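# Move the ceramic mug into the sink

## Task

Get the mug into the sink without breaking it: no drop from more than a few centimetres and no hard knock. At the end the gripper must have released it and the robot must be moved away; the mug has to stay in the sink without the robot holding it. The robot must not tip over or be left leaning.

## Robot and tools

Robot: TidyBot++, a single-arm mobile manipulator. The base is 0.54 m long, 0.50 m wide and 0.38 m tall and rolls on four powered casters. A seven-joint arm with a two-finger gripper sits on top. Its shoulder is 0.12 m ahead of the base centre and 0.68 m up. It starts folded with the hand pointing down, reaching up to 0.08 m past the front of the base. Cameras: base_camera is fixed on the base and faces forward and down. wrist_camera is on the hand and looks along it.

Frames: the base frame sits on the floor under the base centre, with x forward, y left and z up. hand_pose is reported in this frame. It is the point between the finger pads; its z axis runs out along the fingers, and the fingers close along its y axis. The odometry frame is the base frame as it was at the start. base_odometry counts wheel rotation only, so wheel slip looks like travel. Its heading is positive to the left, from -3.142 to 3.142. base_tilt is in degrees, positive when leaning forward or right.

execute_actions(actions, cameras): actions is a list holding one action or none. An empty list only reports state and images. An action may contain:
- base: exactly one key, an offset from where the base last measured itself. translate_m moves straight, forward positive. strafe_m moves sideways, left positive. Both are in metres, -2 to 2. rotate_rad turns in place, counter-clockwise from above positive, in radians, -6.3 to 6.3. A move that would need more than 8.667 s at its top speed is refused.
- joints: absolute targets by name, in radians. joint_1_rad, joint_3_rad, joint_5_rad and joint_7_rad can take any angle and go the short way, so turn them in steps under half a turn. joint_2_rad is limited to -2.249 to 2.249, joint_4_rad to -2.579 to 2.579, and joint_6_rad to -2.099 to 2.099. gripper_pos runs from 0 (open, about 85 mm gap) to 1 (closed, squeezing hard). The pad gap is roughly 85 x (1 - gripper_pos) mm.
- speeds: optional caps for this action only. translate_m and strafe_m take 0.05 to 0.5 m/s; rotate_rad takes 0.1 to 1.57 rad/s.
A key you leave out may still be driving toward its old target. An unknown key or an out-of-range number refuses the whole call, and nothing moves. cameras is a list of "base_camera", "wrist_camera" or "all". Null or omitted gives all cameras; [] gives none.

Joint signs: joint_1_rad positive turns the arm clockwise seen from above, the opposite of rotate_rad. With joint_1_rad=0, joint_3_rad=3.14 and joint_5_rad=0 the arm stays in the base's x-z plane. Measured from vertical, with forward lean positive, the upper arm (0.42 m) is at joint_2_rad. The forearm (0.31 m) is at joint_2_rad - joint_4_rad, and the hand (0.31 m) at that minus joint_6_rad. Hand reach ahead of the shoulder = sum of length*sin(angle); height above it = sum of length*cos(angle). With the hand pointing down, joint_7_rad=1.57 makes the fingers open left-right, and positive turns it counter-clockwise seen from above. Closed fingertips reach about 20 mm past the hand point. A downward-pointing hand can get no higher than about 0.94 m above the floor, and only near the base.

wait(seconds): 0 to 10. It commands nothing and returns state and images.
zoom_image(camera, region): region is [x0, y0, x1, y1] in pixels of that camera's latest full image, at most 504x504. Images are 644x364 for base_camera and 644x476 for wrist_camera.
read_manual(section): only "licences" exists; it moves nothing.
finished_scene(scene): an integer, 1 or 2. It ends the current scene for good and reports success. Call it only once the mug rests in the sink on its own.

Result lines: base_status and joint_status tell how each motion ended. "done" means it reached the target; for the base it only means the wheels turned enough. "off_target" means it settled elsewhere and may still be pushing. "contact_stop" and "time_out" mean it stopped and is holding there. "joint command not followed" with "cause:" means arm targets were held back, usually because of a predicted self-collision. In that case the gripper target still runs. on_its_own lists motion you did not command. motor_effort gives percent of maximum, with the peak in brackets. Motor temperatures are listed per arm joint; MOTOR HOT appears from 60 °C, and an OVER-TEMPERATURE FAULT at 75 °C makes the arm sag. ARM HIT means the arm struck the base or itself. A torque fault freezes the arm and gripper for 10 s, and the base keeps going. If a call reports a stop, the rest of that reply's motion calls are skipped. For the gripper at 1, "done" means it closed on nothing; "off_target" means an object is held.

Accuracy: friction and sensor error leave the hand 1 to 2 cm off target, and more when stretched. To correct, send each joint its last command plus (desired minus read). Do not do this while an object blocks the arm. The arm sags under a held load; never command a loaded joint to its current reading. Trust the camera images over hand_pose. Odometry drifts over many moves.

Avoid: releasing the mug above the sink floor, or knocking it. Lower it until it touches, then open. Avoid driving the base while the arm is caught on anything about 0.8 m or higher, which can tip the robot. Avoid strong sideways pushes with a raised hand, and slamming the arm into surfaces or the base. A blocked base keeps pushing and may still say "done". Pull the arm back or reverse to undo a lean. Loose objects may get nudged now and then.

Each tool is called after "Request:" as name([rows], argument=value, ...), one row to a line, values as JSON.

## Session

Request:
execute_actions([
  {"joints":{"joint_2_rad":-0.3,"joint_4_rad":-1.5,"joint_6_rad":-0.7,"joint_1_rad":0}},
])

Scene clock: 2.30 s.
Motor temperatures (°C, as the motors report them): [35 39 28 33 43 35 44]
base_odometry: x=+0.000 y=+0.000 heading=+0.000 (m, m, rad; odometry frame)
base_tilt: forward=+0.3 right=-0.6 (deg)
base_status: not commanded
joint_positions: joint_1_rad=-0.016 joint_2_rad=-0.319 joint_3_rad=+3.117 joint_4_rad=-1.507 joint_5_rad=+0.023 joint_6_rad=-0.723 joint_7_rad=+1.547 gripper_pos=+0.000
joint_status: all done
motor_effort: joint_1_rad=+0(1) joint_2_rad=-9(8) joint_3_rad=+1(1) joint_4_rad=+22(21) joint_5_rad=+1(1) joint_6_rad=+6(7) joint_7_rad=-1(1) (%)
hand_pose: x=+0.5713 y=+0.0175 z=+1.0951 quat_wxyz=(-0.004, +0.816, +0.011, +0.577) (m; base frame)
pictures: base_camera, wrist_camera
camera_calibration (this result's frames):
wrist_camera: T_world_to_cam=[[0.022681, -0.999524, 0.0209103, -0.0195388], [-0.408953, -0.0283616, -0.912114, 1.27759], [0.912273, 0.0121363, -0.409402, 0.0717783], [0, 0, 0, 1]] pos_world=[0.457438, 0.015834, 1.19511]
Images, in order (width x height): base_camera 644x364, wrist_camera 644x476.

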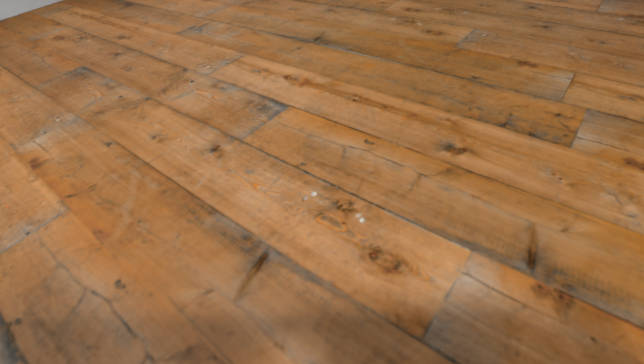

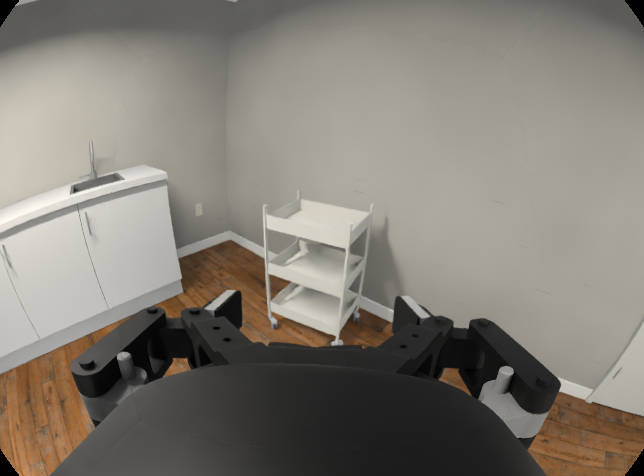

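Counter heading ~0.95; table ~-2.2.

Request:
execute_actions([
  {"base":{"rotate_rad":-2.2}},
])

Scene clock: 14.13 s.
Motor temperatures (°C, as the motors report them): [35 39 28 33 43 35 44]
base_odometry: x=+0.000 y=+0.000 heading=-2.200 (m, m, rad; odometry frame)
base_tilt: forward=+0.3 right=-0.6 (deg)
base_status: done
joint_positions: joint_1_rad=-0.009 joint_2_rad=-0.307 joint_3_rad=+3.118 joint_4_rad=-1.507 joint_5_rad=+0.023 joint_6_rad=-0.723 joint_7_rad=+1.547 gripper_pos=+0.000
joint_status: not commanded
motor_effort: joint_1_rad=+0(1) joint_2_rad=-8(12) joint_3_rad=+1(2) joint_4_rad=+22(22) joint_5_rad=+1(2) joint_6_rad=+7(7) joint_7_rad=-1(1) (%)
hand_pose: x=+0.5767 y=+0.0142 z=+1.0894 quat_wxyz=(-0.002, +0.820, +0.008, +0.572) (m; base frame)
pictures: base_camera, wrist_camera
camera_calibration (this result's frames):
wrist_camera: T_world_to_cam=[[0.0157034, -0.999662, 0.0207073, -0.0185689], [-0.420344, -0.0253911, -0.90701, 1.2755], [0.907229, 0.00553891, -0.420601, 0.0798109], [0, 0, 0, 1]] pos_world=[0.464032, 0.0133816, 1.19084]
Images, in order (width x height): base_camera 644x364, wrist_camera 644x476.

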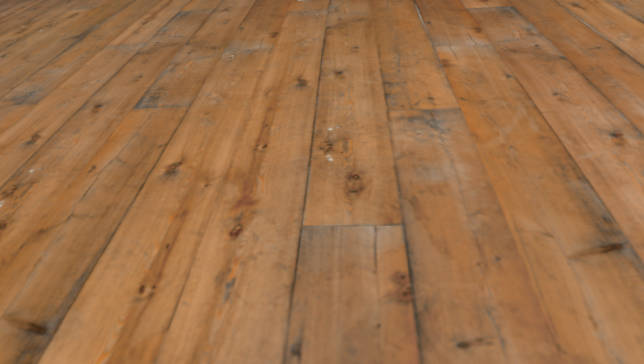

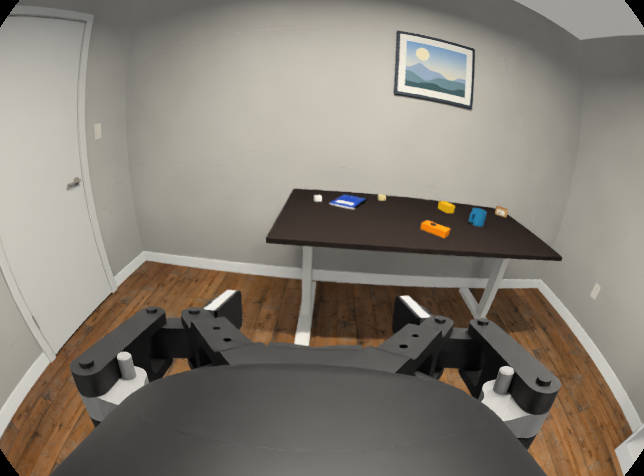

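Request:
execute_actions([
  {"base":{"strafe_m":-0.9}},
], cameras=["wrist_camera"])

Request:
execute_actions([
  {"base":{"translate_m":1.05},"joints":{"joint_6_rad":-1.2,"joint_3_rad":3.16,"gripper_pos":0.45}},
])

Request:
execute_actions([
  {"joints":{"joint_2_rad":0.15,"joint_4_rad":-1.2,"joint_6_rad":-1.12}},
], cameras=["wrist_camera"])

Scene clock: 22.63 s.
Motor temperatures (°C, as the motors report them): [35 39 28 33 43 35 44]
base_odometry: x=-0.727 y=+0.530 heading=-2.200 (m, m, rad; odometry frame)
base_tilt: forward=+0.3 right=-0.6 (deg)
base_status: done
joint_positions: joint_1_rad=-0.009 joint_2_rad=-0.307 joint_3_rad=+3.118 joint_4_rad=-1.507 joint_5_rad=+0.023 joint_6_rad=-0.723 joint_7_rad=+1.547 gripper_pos=+0.000
joint_status: not commanded
motor_effort: joint_1_rad=+0(1) joint_2_rad=-8(9) joint_3_rad=+0(3) joint_4_rad=+22(21) joint_5_rad=+2(2) joint_6_rad=+6(7) joint_7_rad=-1(1) (%)
hand_pose: x=+0.5767 y=+0.0141 z=+1.0894 quat_wxyz=(-0.002, +0.820, +0.008, +0.572) (m; base frame)
pictures: wrist_camera
camera_calibration (this result's frames):
wrist_camera: T_world_to_cam=[[0.0153115, -0.999668, 0.0207147, -0.0185276], [-0.420354, -0.025233, -0.907009, 1.2755], [0.907231, 0.00518023, -0.420601, 0.0798108], [0, 0, 0, 1]] pos_world=[0.464037, 0.0132497, 1.19084]
Images, in order (width x height): wrist_camera 644x476.

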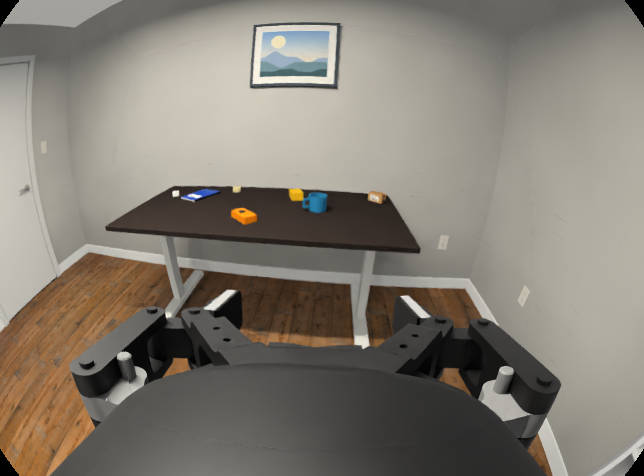

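Scene clock: 26.10 s.
Motor temperatures (°C, as the motors report them): [35 39 28 33 43 35 44]
base_odometry: x=-1.346 y=-0.318 heading=-2.201 (m, m, rad; odometry frame)
base_tilt: forward=+0.3 right=-0.6 (deg)
base_status: done
joint_positions: joint_1_rad=-0.009 joint_2_rad=-0.303 joint_3_rad=+3.151 joint_4_rad=-1.501 joint_5_rad=+0.023 joint_6_rad=-1.197 joint_7_rad=+1.547 gripper_pos=+0.450
joint_status: all done
motor_effort: joint_1_rad=+1(1) joint_2_rad=-8(11) joint_3_rad=+0(1) joint_4_rad=+20(23) joint_5_rad=+2(2) joint_6_rad=+5(6) joint_7_rad=-1(1) (%)
hand_pose: x=+0.4976 y=-0.0060 z=+0.9693 quat_wxyz=(+0.006, +0.931, -0.011, +0.364) (m; base frame)
pictures: base_camera, wrist_camera
camera_calibration (this result's frames):
wrist_camera: T_world_to_cam=[[-0.0187605, -0.999707, 0.0152987, -0.0126372], [-0.787621, 0.00535162, -0.616136, 1.03377], [0.615874, -0.0236086, -0.787491, 0.601585], [0, 0, 0, 1]] pos_world=[0.44348, -0.00396323, 1.11088]
Images, in order (width x height): base_camera 644x364, wrist_camera 644x476.

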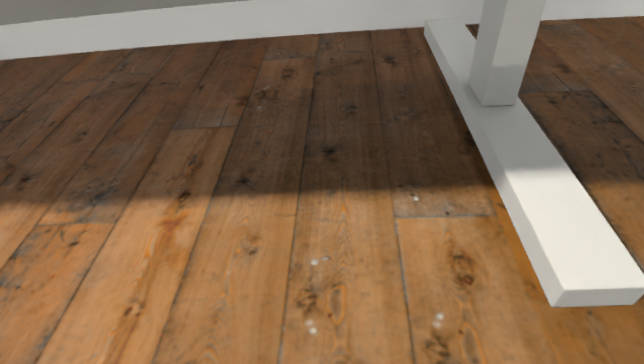

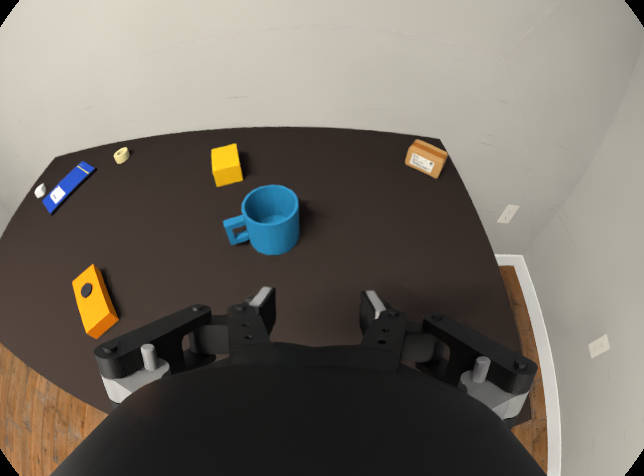

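Scene clock: 27.73 s.
Motor temperatures (°C, as the motors report them): [35 39 28 33 43 35 44]
base_odometry: x=-1.346 y=-0.318 heading=-2.201 (m, m, rad; odometry frame)
base_tilt: forward=+0.3 right=-0.6 (deg)
base_status: not commanded
joint_positions: joint_1_rad=-0.009 joint_2_rad=+0.149 joint_3_rad=+3.151 joint_4_rad=-1.213 joint_5_rad=+0.023 joint_6_rad=-1.145 joint_7_rad=+1.547 gripper_pos=+0.450
joint_status: all done
motor_effort: joint_1_rad=+0(0) joint_2_rad=-24(27) joint_3_rad=+0(0) joint_4_rad=+20(21) joint_5_rad=+2(2) joint_6_rad=+4(5) joint_7_rad=-1(1) (%)
hand_pose: x=+0.6736 y=-0.0049 z=+0.9124 quat_wxyz=(+0.008, +0.950, -0.010, +0.312) (m; base frame)
pictures: wrist_camera
camera_calibration (this result's frames):
wrist_camera: T_world_to_cam=[[-0.0157917, -0.999641, 0.0216245, -0.0151394], [-0.851266, 0.00209667, -0.52473, 1.09683], [0.524496, -0.0266946, -0.850994, 0.567902], [0, 0, 0, 1]] pos_world=[0.635591, -0.00227374, 1.05915]
Images, in order (width x height): wrist_camera 644x476.

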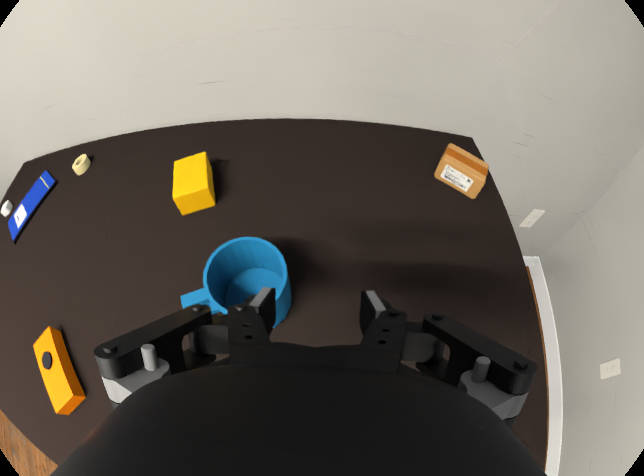

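Request:
execute_actions([
  {"base":{"translate_m":0.05},"joints":{"joint_1_rad":-0.062,"joint_2_rad":0.2,"joint_4_rad":-1.23,"joint_6_rad":-1.07}},
], cameras=[])

Request:
execute_actions([
  {"joints":{"joint_2_rad":0.21,"joint_4_rad":-1.46,"joint_6_rad":-0.85}},
], cameras=["wrist_camera"])

Scene clock: 34.27 s.
Motor temperatures (°C, as the motors report them): [35 39 28 33 43 35 44]
base_odometry: x=-1.375 y=-0.359 heading=-2.201 (m, m, rad; odometry frame)
base_tilt: forward=+0.3 right=-0.6 (deg)
base_status: done
joint_positions: joint_1_rad=-0.056 joint_2_rad=+0.203 joint_3_rad=+3.153 joint_4_rad=-1.223 joint_5_rad=+0.023 joint_6_rad=-1.091 joint_7_rad=+1.547 gripper_pos=+0.450
joint_status: all done
motor_effort: joint_1_rad=+0(1) joint_2_rad=-26(31) joint_3_rad=+0(2) joint_4_rad=+21(22) joint_5_rad=+2(2) joint_6_rad=+4(5) joint_7_rad=-1(1) (%)
hand_pose: x=+0.6968 y=+0.0214 z=+0.8873 quat_wxyz=(+0.002, +0.951, +0.012, +0.308) (m; base frame)
pictures: none
No camera images: the call's "cameras" was empty. Leave "cameras" out to get every camera's image.

Scene clock: 35.53 s.
Motor temperatures (°C, as the motors report them): [35 39 28 33 43 35 44]
base_odometry: x=-1.375 y=-0.359 heading=-2.201 (m, m, rad; odometry frame)
base_tilt: forward=+0.3 right=-0.6 (deg)
base_status: not commanded
joint_positions: joint_1_rad=-0.056 joint_2_rad=+0.203 joint_3_rad=+3.153 joint_4_rad=-1.453 joint_5_rad=+0.023 joint_6_rad=-0.875 joint_7_rad=+1.547 gripper_pos=+0.450
joint_status: all done
motor_effort: joint_1_rad=+0(0) joint_2_rad=-27(28) joint_3_rad=+0(0) joint_4_rad=+21(22) joint_5_rad=+1(2) joint_6_rad=+4(3) joint_7_rad=-1(1) (%)
hand_pose: x=+0.6951 y=+0.0220 z=+0.8118 quat_wxyz=(+0.001, +0.954, +0.015, +0.300) (m; base frame)
pictures: wrist_camera
camera_calibration (this result's frames):
wrist_camera: T_world_to_cam=[[0.0356748, -0.999093, 0.0232617, -0.0228949], [-0.86301, -0.0425361, -0.503393, 1.05415], [0.503925, -0.00211665, -0.863745, 0.495808], [0, 0, 0, 1]] pos_world=[0.660706, 0.0230147, 0.959434]
Images, in order (width x height): wrist_camera 644x476.

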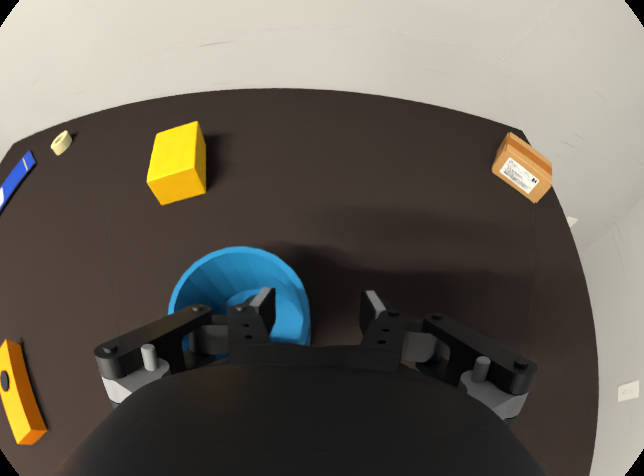

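Request:
execute_actions([
  {"joints":{"joint_4_rad":-1.57,"joint_6_rad":-0.76}},
], cameras=[])

Request:
execute_actions([
  {"joints":{"gripper_pos":1}},
], cameras=[])

Request:
execute_actions([
  {"joints":{"joint_2_rad":0.0,"joint_4_rad":-0.9,"joint_6_rad":-1.5,"joint_1_rad":0}},
], cameras=["wrist_camera"])

Request:
execute_actions([
  {"base":{"translate_m":-0.4}},
], cameras=[])

Request:
execute_actions([
  {"base":{"strafe_m":1.2}},
], cameras=[])

Request:
execute_actions([
  {"base":{"rotate_rad":-3.14},"speeds":{"rotate_rad":1.0}},
], cameras=[])

Request:
execute_actions([
  {"base":{"translate_m":1.5}},
])

Scene clock: 49.30 s.
Motor temperatures (°C, as the motors report them): [35 39 28 33 43 35 44]
base_odometry: x=-1.375 y=-0.359 heading=-2.201 (m, m, rad; odometry frame)
base_tilt: forward=+0.3 right=-0.6 (deg)
base_status: not commanded
joint_positions: joint_1_rad=-0.056 joint_2_rad=+0.203 joint_3_rad=+3.153 joint_4_rad=-1.560 joint_5_rad=+0.023 joint_6_rad=-0.783 joint_7_rad=+1.547 gripper_pos=+0.450
joint_status: all done
motor_effort: joint_1_rad=+0(1) joint_2_rad=-26(27) joint_3_rad=+0(0) joint_4_rad=+21(21) joint_5_rad=+2(2) joint_6_rad=+4(5) joint_7_rad=-1(1) (%)
hand_pose: x=+0.6867 y=+0.0220 z=+0.7759 quat_wxyz=(+0.001, +0.956, +0.016, +0.293) (m; base frame)
pictures: none
No camera images: the call's "cameras" was empty. Leave "cameras" out to get every camera's image.

Scene clock: 50.13 s.
Motor temperatures (°C, as the motors report them): [35 39 28 33 43 35 44]
base_odometry: x=-1.375 y=-0.359 heading=-2.201 (m, m, rad; odometry frame)
base_tilt: forward=+0.3 right=-0.6 (deg)
base_status: not commanded
joint_positions: joint_1_rad=-0.056 joint_2_rad=+0.197 joint_3_rad=+3.153 joint_4_rad=-1.559 joint_5_rad=+0.023 joint_6_rad=-0.781 joint_7_rad=+1.547 gripper_pos=+0.924
joint_status: gripper_pos off_target (ended at +0.924, target +1.000)
motor_effort: joint_1_rad=+0(2) joint_2_rad=-23(26) joint_3_rad=+0(2) joint_4_rad=+18(20) joint_5_rad=+2(4) joint_6_rad=+4(4) joint_7_rad=-1(0) (%)
hand_pose: x=+0.6873 y=+0.0220 z=+0.7808 quat_wxyz=(+0.001, +0.954, +0.016, +0.298) (m; base frame)
pictures: none
No camera images: the call's "cameras" was empty. Leave "cameras" out to get every camera's image.

Scene clock: 52.07 s.
Motor temperatures (°C, as the motors report them): [35 39 28 33 43 35 44]
base_odometry: x=-1.375 y=-0.359 heading=-2.201 (m, m, rad; odometry frame)
base_tilt: forward=+0.3 right=-0.6 (deg)
base_status: not commanded
joint_positions: joint_1_rad=-0.016 joint_2_rad=+0.019 joint_3_rad=+3.153 joint_4_rad=-0.920 joint_5_rad=+0.023 joint_6_rad=-1.488 joint_7_rad=+1.547 gripper_pos=+0.942
joint_status: all done
motor_effort: joint_1_rad=+0(1) joint_2_rad=-20(31) joint_3_rad=+0(0) joint_4_rad=+21(25) joint_5_rad=+1(2) joint_6_rad=+6(6) joint_7_rad=-1(1) (%)
hand_pose: x=+0.5847 y=-0.0037 z=+1.0533 quat_wxyz=(+0.006, +0.937, -0.012, +0.350) (m; base frame)
pictures: wrist_camera
camera_calibration (this result's frames):
wrist_camera: T_world_to_cam=[[-0.0201695, -0.999673, 0.0157095, -0.00968405], [-0.806299, 0.00697329, -0.591467, 1.13905], [0.591164, -0.0245961, -0.806176, 0.648222], [0, 0, 0, 1]] pos_world=[0.535013, -0.00168006, 1.19644]
Images, in order (width x height): wrist_camera 644x476.

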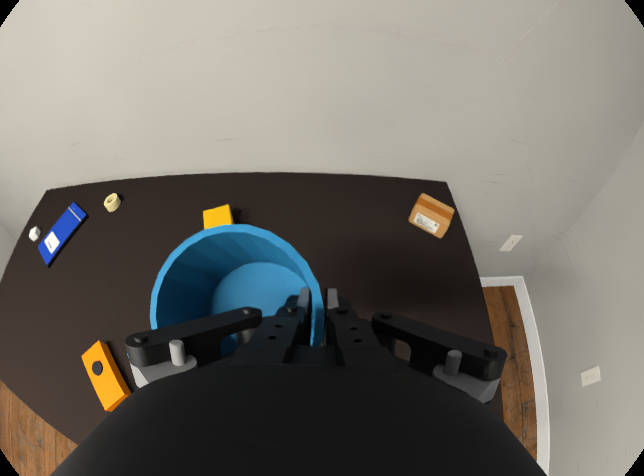

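Scene clock: 54.30 s.
Motor temperatures (°C, as the motors report them): [35 39 28 33 43 35 44]
base_odometry: x=-1.140 y=-0.035 heading=-2.201 (m, m, rad; odometry frame)
base_tilt: forward=+0.3 right=-0.6 (deg)
base_status: done
joint_positions: joint_1_rad=-0.013 joint_2_rad=+0.008 joint_3_rad=+3.154 joint_4_rad=-0.919 joint_5_rad=+0.023 joint_6_rad=-1.492 joint_7_rad=+1.547 gripper_pos=+0.942
joint_status: not commanded
motor_effort: joint_1_rad=+0(2) joint_2_rad=-19(24) joint_3_rad=+0(2) joint_4_rad=+21(22) joint_5_rad=+1(2) joint_6_rad=+6(7) joint_7_rad=-1(1) (%)
hand_pose: x=+0.5797 y=-0.0055 z=+1.0577 quat_wxyz=(+0.007, +0.935, -0.014, +0.353) (m; base frame)
pictures: none
No camera images: the call's "cameras" was empty. Leave "cameras" out to get every camera's image.

Scene clock: 58.07 s.
Motor temperatures (°C, as the motors report them): [35 39 28 33 43 35 44]
base_odometry: x=-0.170 y=-0.742 heading=-2.200 (m, m, rad; odometry frame)
base_tilt: forward=+0.3 right=-0.6 (deg)
base_status: done
joint_positions: joint_1_rad=-0.008 joint_2_rad=+0.008 joint_3_rad=+3.155 joint_4_rad=-0.919 joint_5_rad=+0.023 joint_6_rad=-1.492 joint_7_rad=+1.547 gripper_pos=+0.942
joint_status: not commanded
motor_effort: joint_1_rad=+0(2) joint_2_rad=-19(21) joint_3_rad=+1(2) joint_4_rad=+21(21) joint_5_rad=+1(0) joint_6_rad=+6(6) joint_7_rad=-1(2) (%)
hand_pose: x=+0.5797 y=-0.0083 z=+1.0577 quat_wxyz=(+0.008, +0.935, -0.017, +0.353) (m; base frame)
pictures: none
No camera images: the call's "cameras" was empty. Leave "cameras" out to get every camera's image.

Scene clock: 62.13 s.
Motor temperatures (°C, as the motors report them): [35 39 28 33 43 35 44]
base_odometry: x=-0.170 y=-0.742 heading=+0.943 (m, m, rad; odometry frame)
base_tilt: forward=+0.3 right=-0.6 (deg)
base_status: done
joint_positions: joint_1_rad=-0.004 joint_2_rad=+0.008 joint_3_rad=+3.159 joint_4_rad=-0.919 joint_5_rad=+0.023 joint_6_rad=-1.492 joint_7_rad=+1.547 gripper_pos=+0.942
joint_status: not commanded
motor_effort: joint_1_rad=+0(2) joint_2_rad=-19(21) joint_3_rad=+1(2) joint_4_rad=+21(21) joint_5_rad=+1(0) joint_6_rad=+7(7) joint_7_rad=-1(2) (%)
hand_pose: x=+0.5796 y=-0.0121 z=+1.0577 quat_wxyz=(+0.009, +0.935, -0.021, +0.353) (m; base frame)
pictures: none
No camera images: the call's "cameras" was empty. Leave "cameras" out to get every camera's image.

Scene clock: 66.50 s.
Motor temperatures (°C, as the motors report them): [35 39 28 33 43 35 44]
base_odometry: x=+0.713 y=+0.472 heading=+0.942 (m, m, rad; odometry frame)
base_tilt: forward=+0.3 right=-0.6 (deg)
base_status: done
joint_positions: joint_1_rad=-0.004 joint_2_rad=+0.014 joint_3_rad=+3.159 joint_4_rad=-0.919 joint_5_rad=+0.023 joint_6_rad=-1.494 joint_7_rad=+1.547 gripper_pos=+0.942
joint_status: not commanded
motor_effort: joint_1_rad=+0(1) joint_2_rad=-20(22) joint_3_rad=+0(1) joint_4_rad=+21(22) joint_5_rad=+1(2) joint_6_rad=+6(6) joint_7_rad=-1(1) (%)
hand_pose: x=+0.5813 y=-0.0121 z=+1.0548 quat_wxyz=(+0.009, +0.936, -0.021, +0.350) (m; base frame)
pictures: base_camera, wrist_camera
camera_calibration (this result's frames):
wrist_camera: T_world_to_cam=[[-0.0383546, -0.999142, 0.0156487, -0.00750271], [-0.80601, 0.0216765, -0.591505, 1.13737], [0.590658, -0.0353, -0.80615, 0.651402], [0, 0, 0, 1]] pos_world=[0.531686, -0.00915599, 1.198]
Images, in order (width x height): base_camera 644x364, wrist_camera 644x476.

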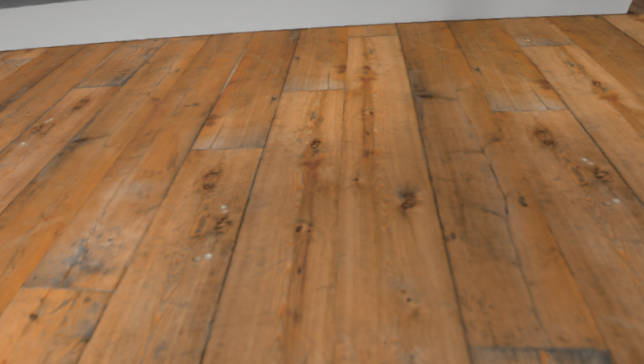

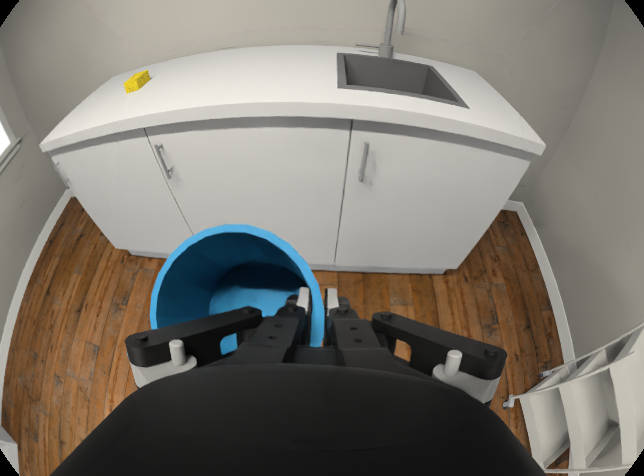

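Request:
execute_actions([
  {"base":{"translate_m":0.65}},
], cameras=[])

Request:
execute_actions([
  {"base":{"strafe_m":-0.3}},
])

Scene clock: 74.27 s.
Motor temperatures (°C, as the motors report them): [35 39 28 33 43 35 44]
base_odometry: x=+1.095 y=+0.997 heading=+0.942 (m, m, rad; odometry frame)
base_tilt: forward=+0.3 right=-0.6 (deg)
base_status: done
joint_positions: joint_1_rad=-0.004 joint_2_rad=+0.015 joint_3_rad=+3.159 joint_4_rad=-0.919 joint_5_rad=+0.023 joint_6_rad=-1.495 joint_7_rad=+1.547 gripper_pos=+0.942
joint_status: not commanded
motor_effort: joint_1_rad=+1(0) joint_2_rad=-21(23) joint_3_rad=+0(0) joint_4_rad=+21(22) joint_5_rad=+1(1) joint_6_rad=+6(7) joint_7_rad=-1(1) (%)
hand_pose: x=+0.5816 y=-0.0121 z=+1.0539 quat_wxyz=(+0.009, +0.937, -0.021, +0.349) (m; base frame)
pictures: none
No camera images: the call's "cameras" was empty. Leave "cameras" out to get every camera's image.

Scene clock: 76.20 s.
Motor temperatures (°C, as the motors report them): [35 39 28 33 43 35 44]
base_odometry: x=+1.338 y=+0.821 heading=+0.942 (m, m, rad; odometry frame)
base_tilt: forward=+0.3 right=-0.6 (deg)
base_status: done
joint_positions: joint_1_rad=+0.000 joint_2_rad=+0.015 joint_3_rad=+3.162 joint_4_rad=-0.919 joint_5_rad=+0.023 joint_6_rad=-1.495 joint_7_rad=+1.547 gripper_pos=+0.942
joint_status: not commanded
motor_effort: joint_1_rad=+0(2) joint_2_rad=-19(20) joint_3_rad=+0(2) joint_4_rad=+21(21) joint_5_rad=+1(0) joint_6_rad=+6(6) joint_7_rad=-2(1) (%)
hand_pose: x=+0.5816 y=-0.0149 z=+1.0539 quat_wxyz=(+0.010, +0.937, -0.024, +0.349) (m; base frame)
pictures: base_camera, wrist_camera
camera_calibration (this result's frames):
wrist_camera: T_world_to_cam=[[-0.0444175, -0.998889, 0.0157656, -0.0068652], [-0.807348, 0.0265965, -0.589476, 1.13583], [0.588401, -0.0389113, -0.807632, 0.653236], [0, 0, 0, 1]] pos_world=[0.532341, -0.0116484, 1.19723]
Images, in order (width x height): base_camera 644x364, wrist_camera 644x476.

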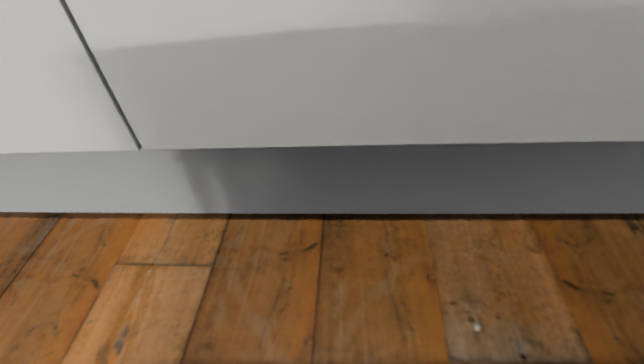

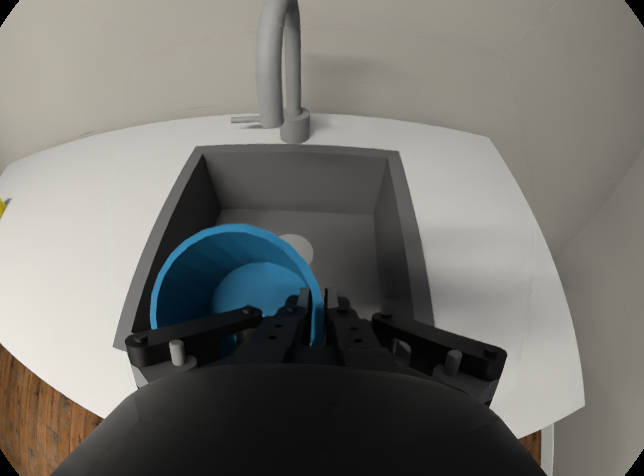

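Request:
execute_actions([
  {"base":{"strafe_m":-0.05}},
], cameras=[])

Request:
execute_actions([
  {"base":{"translate_m":0.115},"speeds":{"translate_m":0.25}},
])

Request:
execute_actions([
  {"joints":{"joint_2_rad":0.08,"joint_4_rad":-1.284,"joint_6_rad":-1.22}},
], cameras=[])

Request:
execute_actions([
  {"joints":{"joint_2_rad":0.16,"joint_4_rad":-1.38,"joint_6_rad":-1.04}},
], cameras=[])

Request:
execute_actions([
  {"joints":{"joint_4_rad":-1.44,"joint_6_rad":-1.0}},
], cameras=["wrist_camera"])

Scene clock: 84.10 s.
Motor temperatures (°C, as the motors report them): [35 39 28 33 43 35 44]
base_odometry: x=+1.379 y=+0.791 heading=+0.943 (m, m, rad; odometry frame)
base_tilt: forward=+0.3 right=-0.6 (deg)
base_status: done
joint_positions: joint_1_rad=+0.001 joint_2_rad=+0.015 joint_3_rad=+3.163 joint_4_rad=-0.919 joint_5_rad=+0.023 joint_6_rad=-1.495 joint_7_rad=+1.547 gripper_pos=+0.942
joint_status: not commanded
motor_effort: joint_1_rad=+0(2) joint_2_rad=-19(20) joint_3_rad=+0(3) joint_4_rad=+21(21) joint_5_rad=+1(1) joint_6_rad=+6(6) joint_7_rad=-1(1) (%)
hand_pose: x=+0.5816 y=-0.0162 z=+1.0539 quat_wxyz=(+0.011, +0.937, -0.025, +0.349) (m; base frame)
pictures: none
No camera images: the call's "cameras" was empty. Leave "cameras" out to get every camera's image.

Scene clock: 85.43 s.
Motor temperatures (°C, as the motors report them): [35 39 28 33 43 35 44]
base_odometry: x=+1.446 y=+0.885 heading=+0.943 (m, m, rad; odometry frame)
base_tilt: forward=+0.3 right=-0.6 (deg)
base_status: done
joint_positions: joint_1_rad=+0.001 joint_2_rad=+0.022 joint_3_rad=+3.163 joint_4_rad=-0.919 joint_5_rad=+0.023 joint_6_rad=-1.495 joint_7_rad=+1.547 gripper_pos=+0.942
joint_status: not commanded
motor_effort: joint_1_rad=+0(1) joint_2_rad=-20(24) joint_3_rad=+1(1) joint_4_rad=+21(22) joint_5_rad=+1(1) joint_6_rad=+6(6) joint_7_rad=-1(1) (%)
hand_pose: x=+0.5842 y=-0.0162 z=+1.0506 quat_wxyz=(+0.011, +0.938, -0.025, +0.345) (m; base frame)
pictures: base_camera, wrist_camera
camera_calibration (this result's frames):
wrist_camera: T_world_to_cam=[[-0.0471691, -0.998757, 0.0161136, -0.00677376], [-0.811551, 0.0289127, -0.583566, 1.1323], [0.582374, -0.0406032, -0.811906, 0.656946], [0, 0, 0, 1]] pos_world=[0.536009, -0.012829, 1.19426]
Images, in order (width x height): base_camera 644x364, wrist_camera 644x476.

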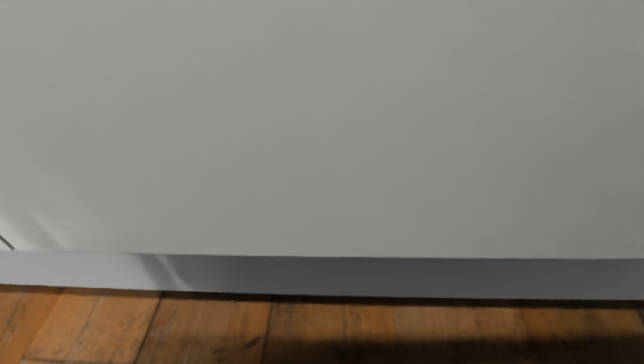

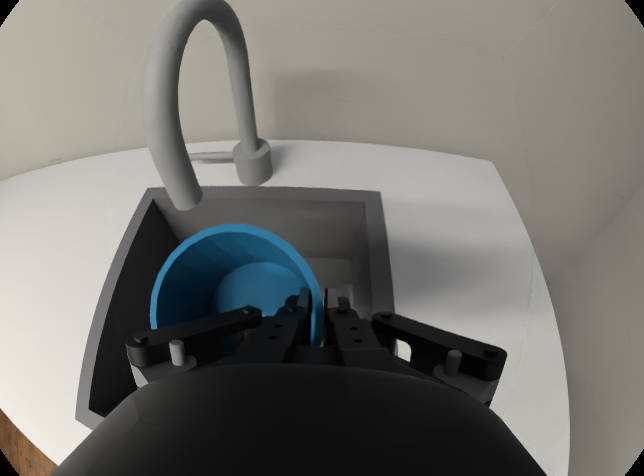

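Scene clock: 86.97 s.
Motor temperatures (°C, as the motors report them): [35 39 28 33 43 35 44]
base_odometry: x=+1.446 y=+0.885 heading=+0.943 (m, m, rad; odometry frame)
base_tilt: forward=+0.3 right=-0.6 (deg)
base_status: not commanded
joint_positions: joint_1_rad=+0.001 joint_2_rad=+0.090 joint_3_rad=+3.163 joint_4_rad=-1.294 joint_5_rad=+0.023 joint_6_rad=-1.254 joint_7_rad=+1.547 gripper_pos=+0.942
joint_status: all done
motor_effort: joint_1_rad=+0(0) joint_2_rad=-24(26) joint_3_rad=+0(0) joint_4_rad=+23(24) joint_5_rad=+1(1) joint_6_rad=+4(7) joint_7_rad=-1(1) (%)
hand_pose: x=+0.6157 y=-0.0164 z=+0.8864 quat_wxyz=(+0.012, +0.968, -0.022, +0.249) (m; base frame)
pictures: none
No camera images: the call's "cameras" was empty. Leave "cameras" out to get every camera's image.

Scene clock: 88.00 s.
Motor temperatures (°C, as the motors report them): [35 39 28 33 43 35 44]
base_odometry: x=+1.446 y=+0.885 heading=+0.943 (m, m, rad; odometry frame)
base_tilt: forward=+0.3 right=-0.6 (deg)
base_status: not commanded
joint_positions: joint_1_rad=+0.001 joint_2_rad=+0.177 joint_3_rad=+3.163 joint_4_rad=-1.389 joint_5_rad=+0.023 joint_6_rad=-1.070 joint_7_rad=+1.547 gripper_pos=+0.942
joint_status: all done
motor_effort: joint_1_rad=+0(0) joint_2_rad=-27(31) joint_3_rad=+0(0) joint_4_rad=+23(25) joint_5_rad=+1(1) joint_6_rad=+4(4) joint_7_rad=-2(1) (%)
hand_pose: x=+0.6581 y=-0.0165 z=+0.8253 quat_wxyz=(+0.013, +0.968, -0.019, +0.250) (m; base frame)
pictures: none
No camera images: the call's "cameras" was empty. Leave "cameras" out to get every camera's image.

Scene clock: 88.77 s.
Motor temperatures (°C, as the motors report them): [35 39 28 33 43 35 44]
base_odometry: x=+1.446 y=+0.884 heading=+0.943 (m, m, rad; odometry frame)
base_tilt: forward=+0.3 right=-0.6 (deg)
base_status: not commanded
joint_positions: joint_1_rad=+0.001 joint_2_rad=+0.162 joint_3_rad=+3.163 joint_4_rad=-1.424 joint_5_rad=+0.023 joint_6_rad=-1.030 joint_7_rad=+1.547 gripper_pos=+0.942
joint_status: all done
motor_effort: joint_1_rad=+0(1) joint_2_rad=-23(28) joint_3_rad=+0(0) joint_4_rad=+19(24) joint_5_rad=+1(2) joint_6_rad=+4(5) joint_7_rad=-1(1) (%)
hand_pose: x=+0.6573 y=-0.0165 z=+0.8232 quat_wxyz=(+0.013, +0.965, -0.019, +0.260) (m; base frame)
pictures: wrist_camera
camera_calibration (this result's frames):
wrist_camera: T_world_to_cam=[[-0.0334471, -0.999116, 0.0254481, -0.0165922], [-0.902939, 0.019292, -0.429335, 0.991886], [0.428465, -0.0373381, -0.902787, 0.605746], [0, 0, 0, 1]] pos_world=[0.635517, -0.0130956, 0.973133]
Images, in order (width x height): wrist_camera 644x476.

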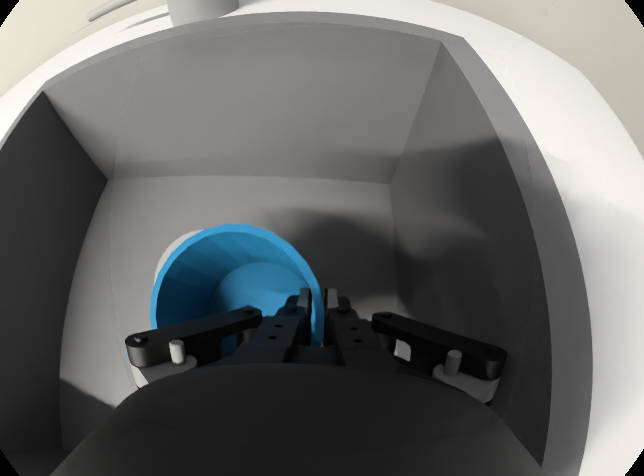

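Request:
execute_actions([
  {"joints":{"gripper_pos":0.6}},
], cameras=[])

Request:
execute_actions([
  {"joints":{"joint_2_rad":0.08,"joint_4_rad":-1.25,"joint_6_rad":-1.22}},
], cameras=[])

Request:
execute_actions([
  {"joints":{"joint_2_rad":-0.2,"joint_4_rad":-1.0,"joint_6_rad":-1.6}},
], cameras=[])

Request:
execute_actions([
  {"base":{"translate_m":-0.3}},
], cameras=[])

Request:
finished_scene(scene=2)

Scene clock: 96.27 s.
Motor temperatures (°C, as the motors report them): [35 39 28 33 43 35 44]
base_odometry: x=+1.446 y=+0.884 heading=+0.943 (m, m, rad; odometry frame)
base_tilt: forward=+0.3 right=-0.6 (deg)
base_status: not commanded
joint_positions: joint_1_rad=-0.001 joint_2_rad=+0.162 joint_3_rad=+3.159 joint_4_rad=-1.430 joint_5_rad=+0.023 joint_6_rad=-1.025 joint_7_rad=+1.547 gripper_pos=+0.600
joint_status: all done
motor_effort: joint_1_rad=+2(4) joint_2_rad=-25(26) joint_3_rad=+1(4) joint_4_rad=+21(21) joint_5_rad=+3(5) joint_6_rad=+4(5) joint_7_rad=-1(2) (%)
hand_pose: x=+0.6571 y=-0.0130 z=+0.8209 quat_wxyz=(+0.011, +0.966, -0.016, +0.259) (m; base frame)
pictures: none
No camera images: the call's "cameras" was empty. Leave "cameras" out to get every camera's image.

Scene clock: 97.47 s.
Motor temperatures (°C, as the motors report them): [35 39 28 33 43 35 44]
base_odometry: x=+1.446 y=+0.884 heading=+0.943 (m, m, rad; odometry frame)
base_tilt: forward=+0.3 right=-0.6 (deg)
base_status: not commanded
joint_positions: joint_1_rad=-0.001 joint_2_rad=+0.083 joint_3_rad=+3.159 joint_4_rad=-1.253 joint_5_rad=+0.023 joint_6_rad=-1.195 joint_7_rad=+1.547 gripper_pos=+0.600
joint_status: all done
motor_effort: joint_1_rad=+0(3) joint_2_rad=-21(28) joint_3_rad=+0(2) joint_4_rad=+20(22) joint_5_rad=+2(3) joint_6_rad=+4(4) joint_7_rad=-1(1) (%)
hand_pose: x=+0.6381 y=-0.0133 z=+0.9190 quat_wxyz=(+0.011, +0.954, -0.018, +0.300) (m; base frame)
pictures: none
No camera images: the call's "cameras" was empty. Leave "cameras" out to get every camera's image.

Scene clock: 99.10 s.
Motor temperatures (°C, as the motors report them): [35 39 28 33 43 35 44]
base_odometry: x=+1.446 y=+0.884 heading=+0.943 (m, m, rad; odometry frame)
base_tilt: forward=+0.3 right=-0.6 (deg)
base_status: not commanded
joint_positions: joint_1_rad=-0.001 joint_2_rad=-0.208 joint_3_rad=+3.159 joint_4_rad=-0.999 joint_5_rad=+0.023 joint_6_rad=-1.578 joint_7_rad=+1.547 gripper_pos=+0.600
joint_status: all done
motor_effort: joint_1_rad=+0(0) joint_2_rad=-8(27) joint_3_rad=+1(0) joint_4_rad=+17(22) joint_5_rad=+1(2) joint_6_rad=+5(5) joint_7_rad=-1(1) (%)
hand_pose: x=+0.4728 y=-0.0128 z=+1.0918 quat_wxyz=(+0.007, +0.926, -0.023, +0.377) (m; base frame)
pictures: none
No camera images: the call's "cameras" was empty. Leave "cameras" out to get every camera's image.

Scene clock: 101.07 s.
Motor temperatures (°C, as the motors report them): [35 39 28 33 43 35 44]
base_odometry: x=+1.270 y=+0.642 heading=+0.943 (m, m, rad; odometry frame)
base_tilt: forward=+0.3 right=-0.6 (deg)
base_status: done
joint_positions: joint_1_rad=-0.001 joint_2_rad=-0.206 joint_3_rad=+3.159 joint_4_rad=-0.999 joint_5_rad=+0.023 joint_6_rad=-1.579 joint_7_rad=+1.547 gripper_pos=+0.600
joint_status: not commanded
motor_effort: joint_1_rad=+0(1) joint_2_rad=-8(11) joint_3_rad=+1(3) joint_4_rad=+17(18) joint_5_rad=+1(2) joint_6_rad=+5(6) joint_7_rad=-1(1) (%)
hand_pose: x=+0.4736 y=-0.0129 z=+1.0910 quat_wxyz=(+0.007, +0.926, -0.024, +0.376) (m; base frame)
pictures: none
No camera images: the call's "cameras" was empty. Leave "cameras" out to get every camera's image.

The scene is finished: the task was done.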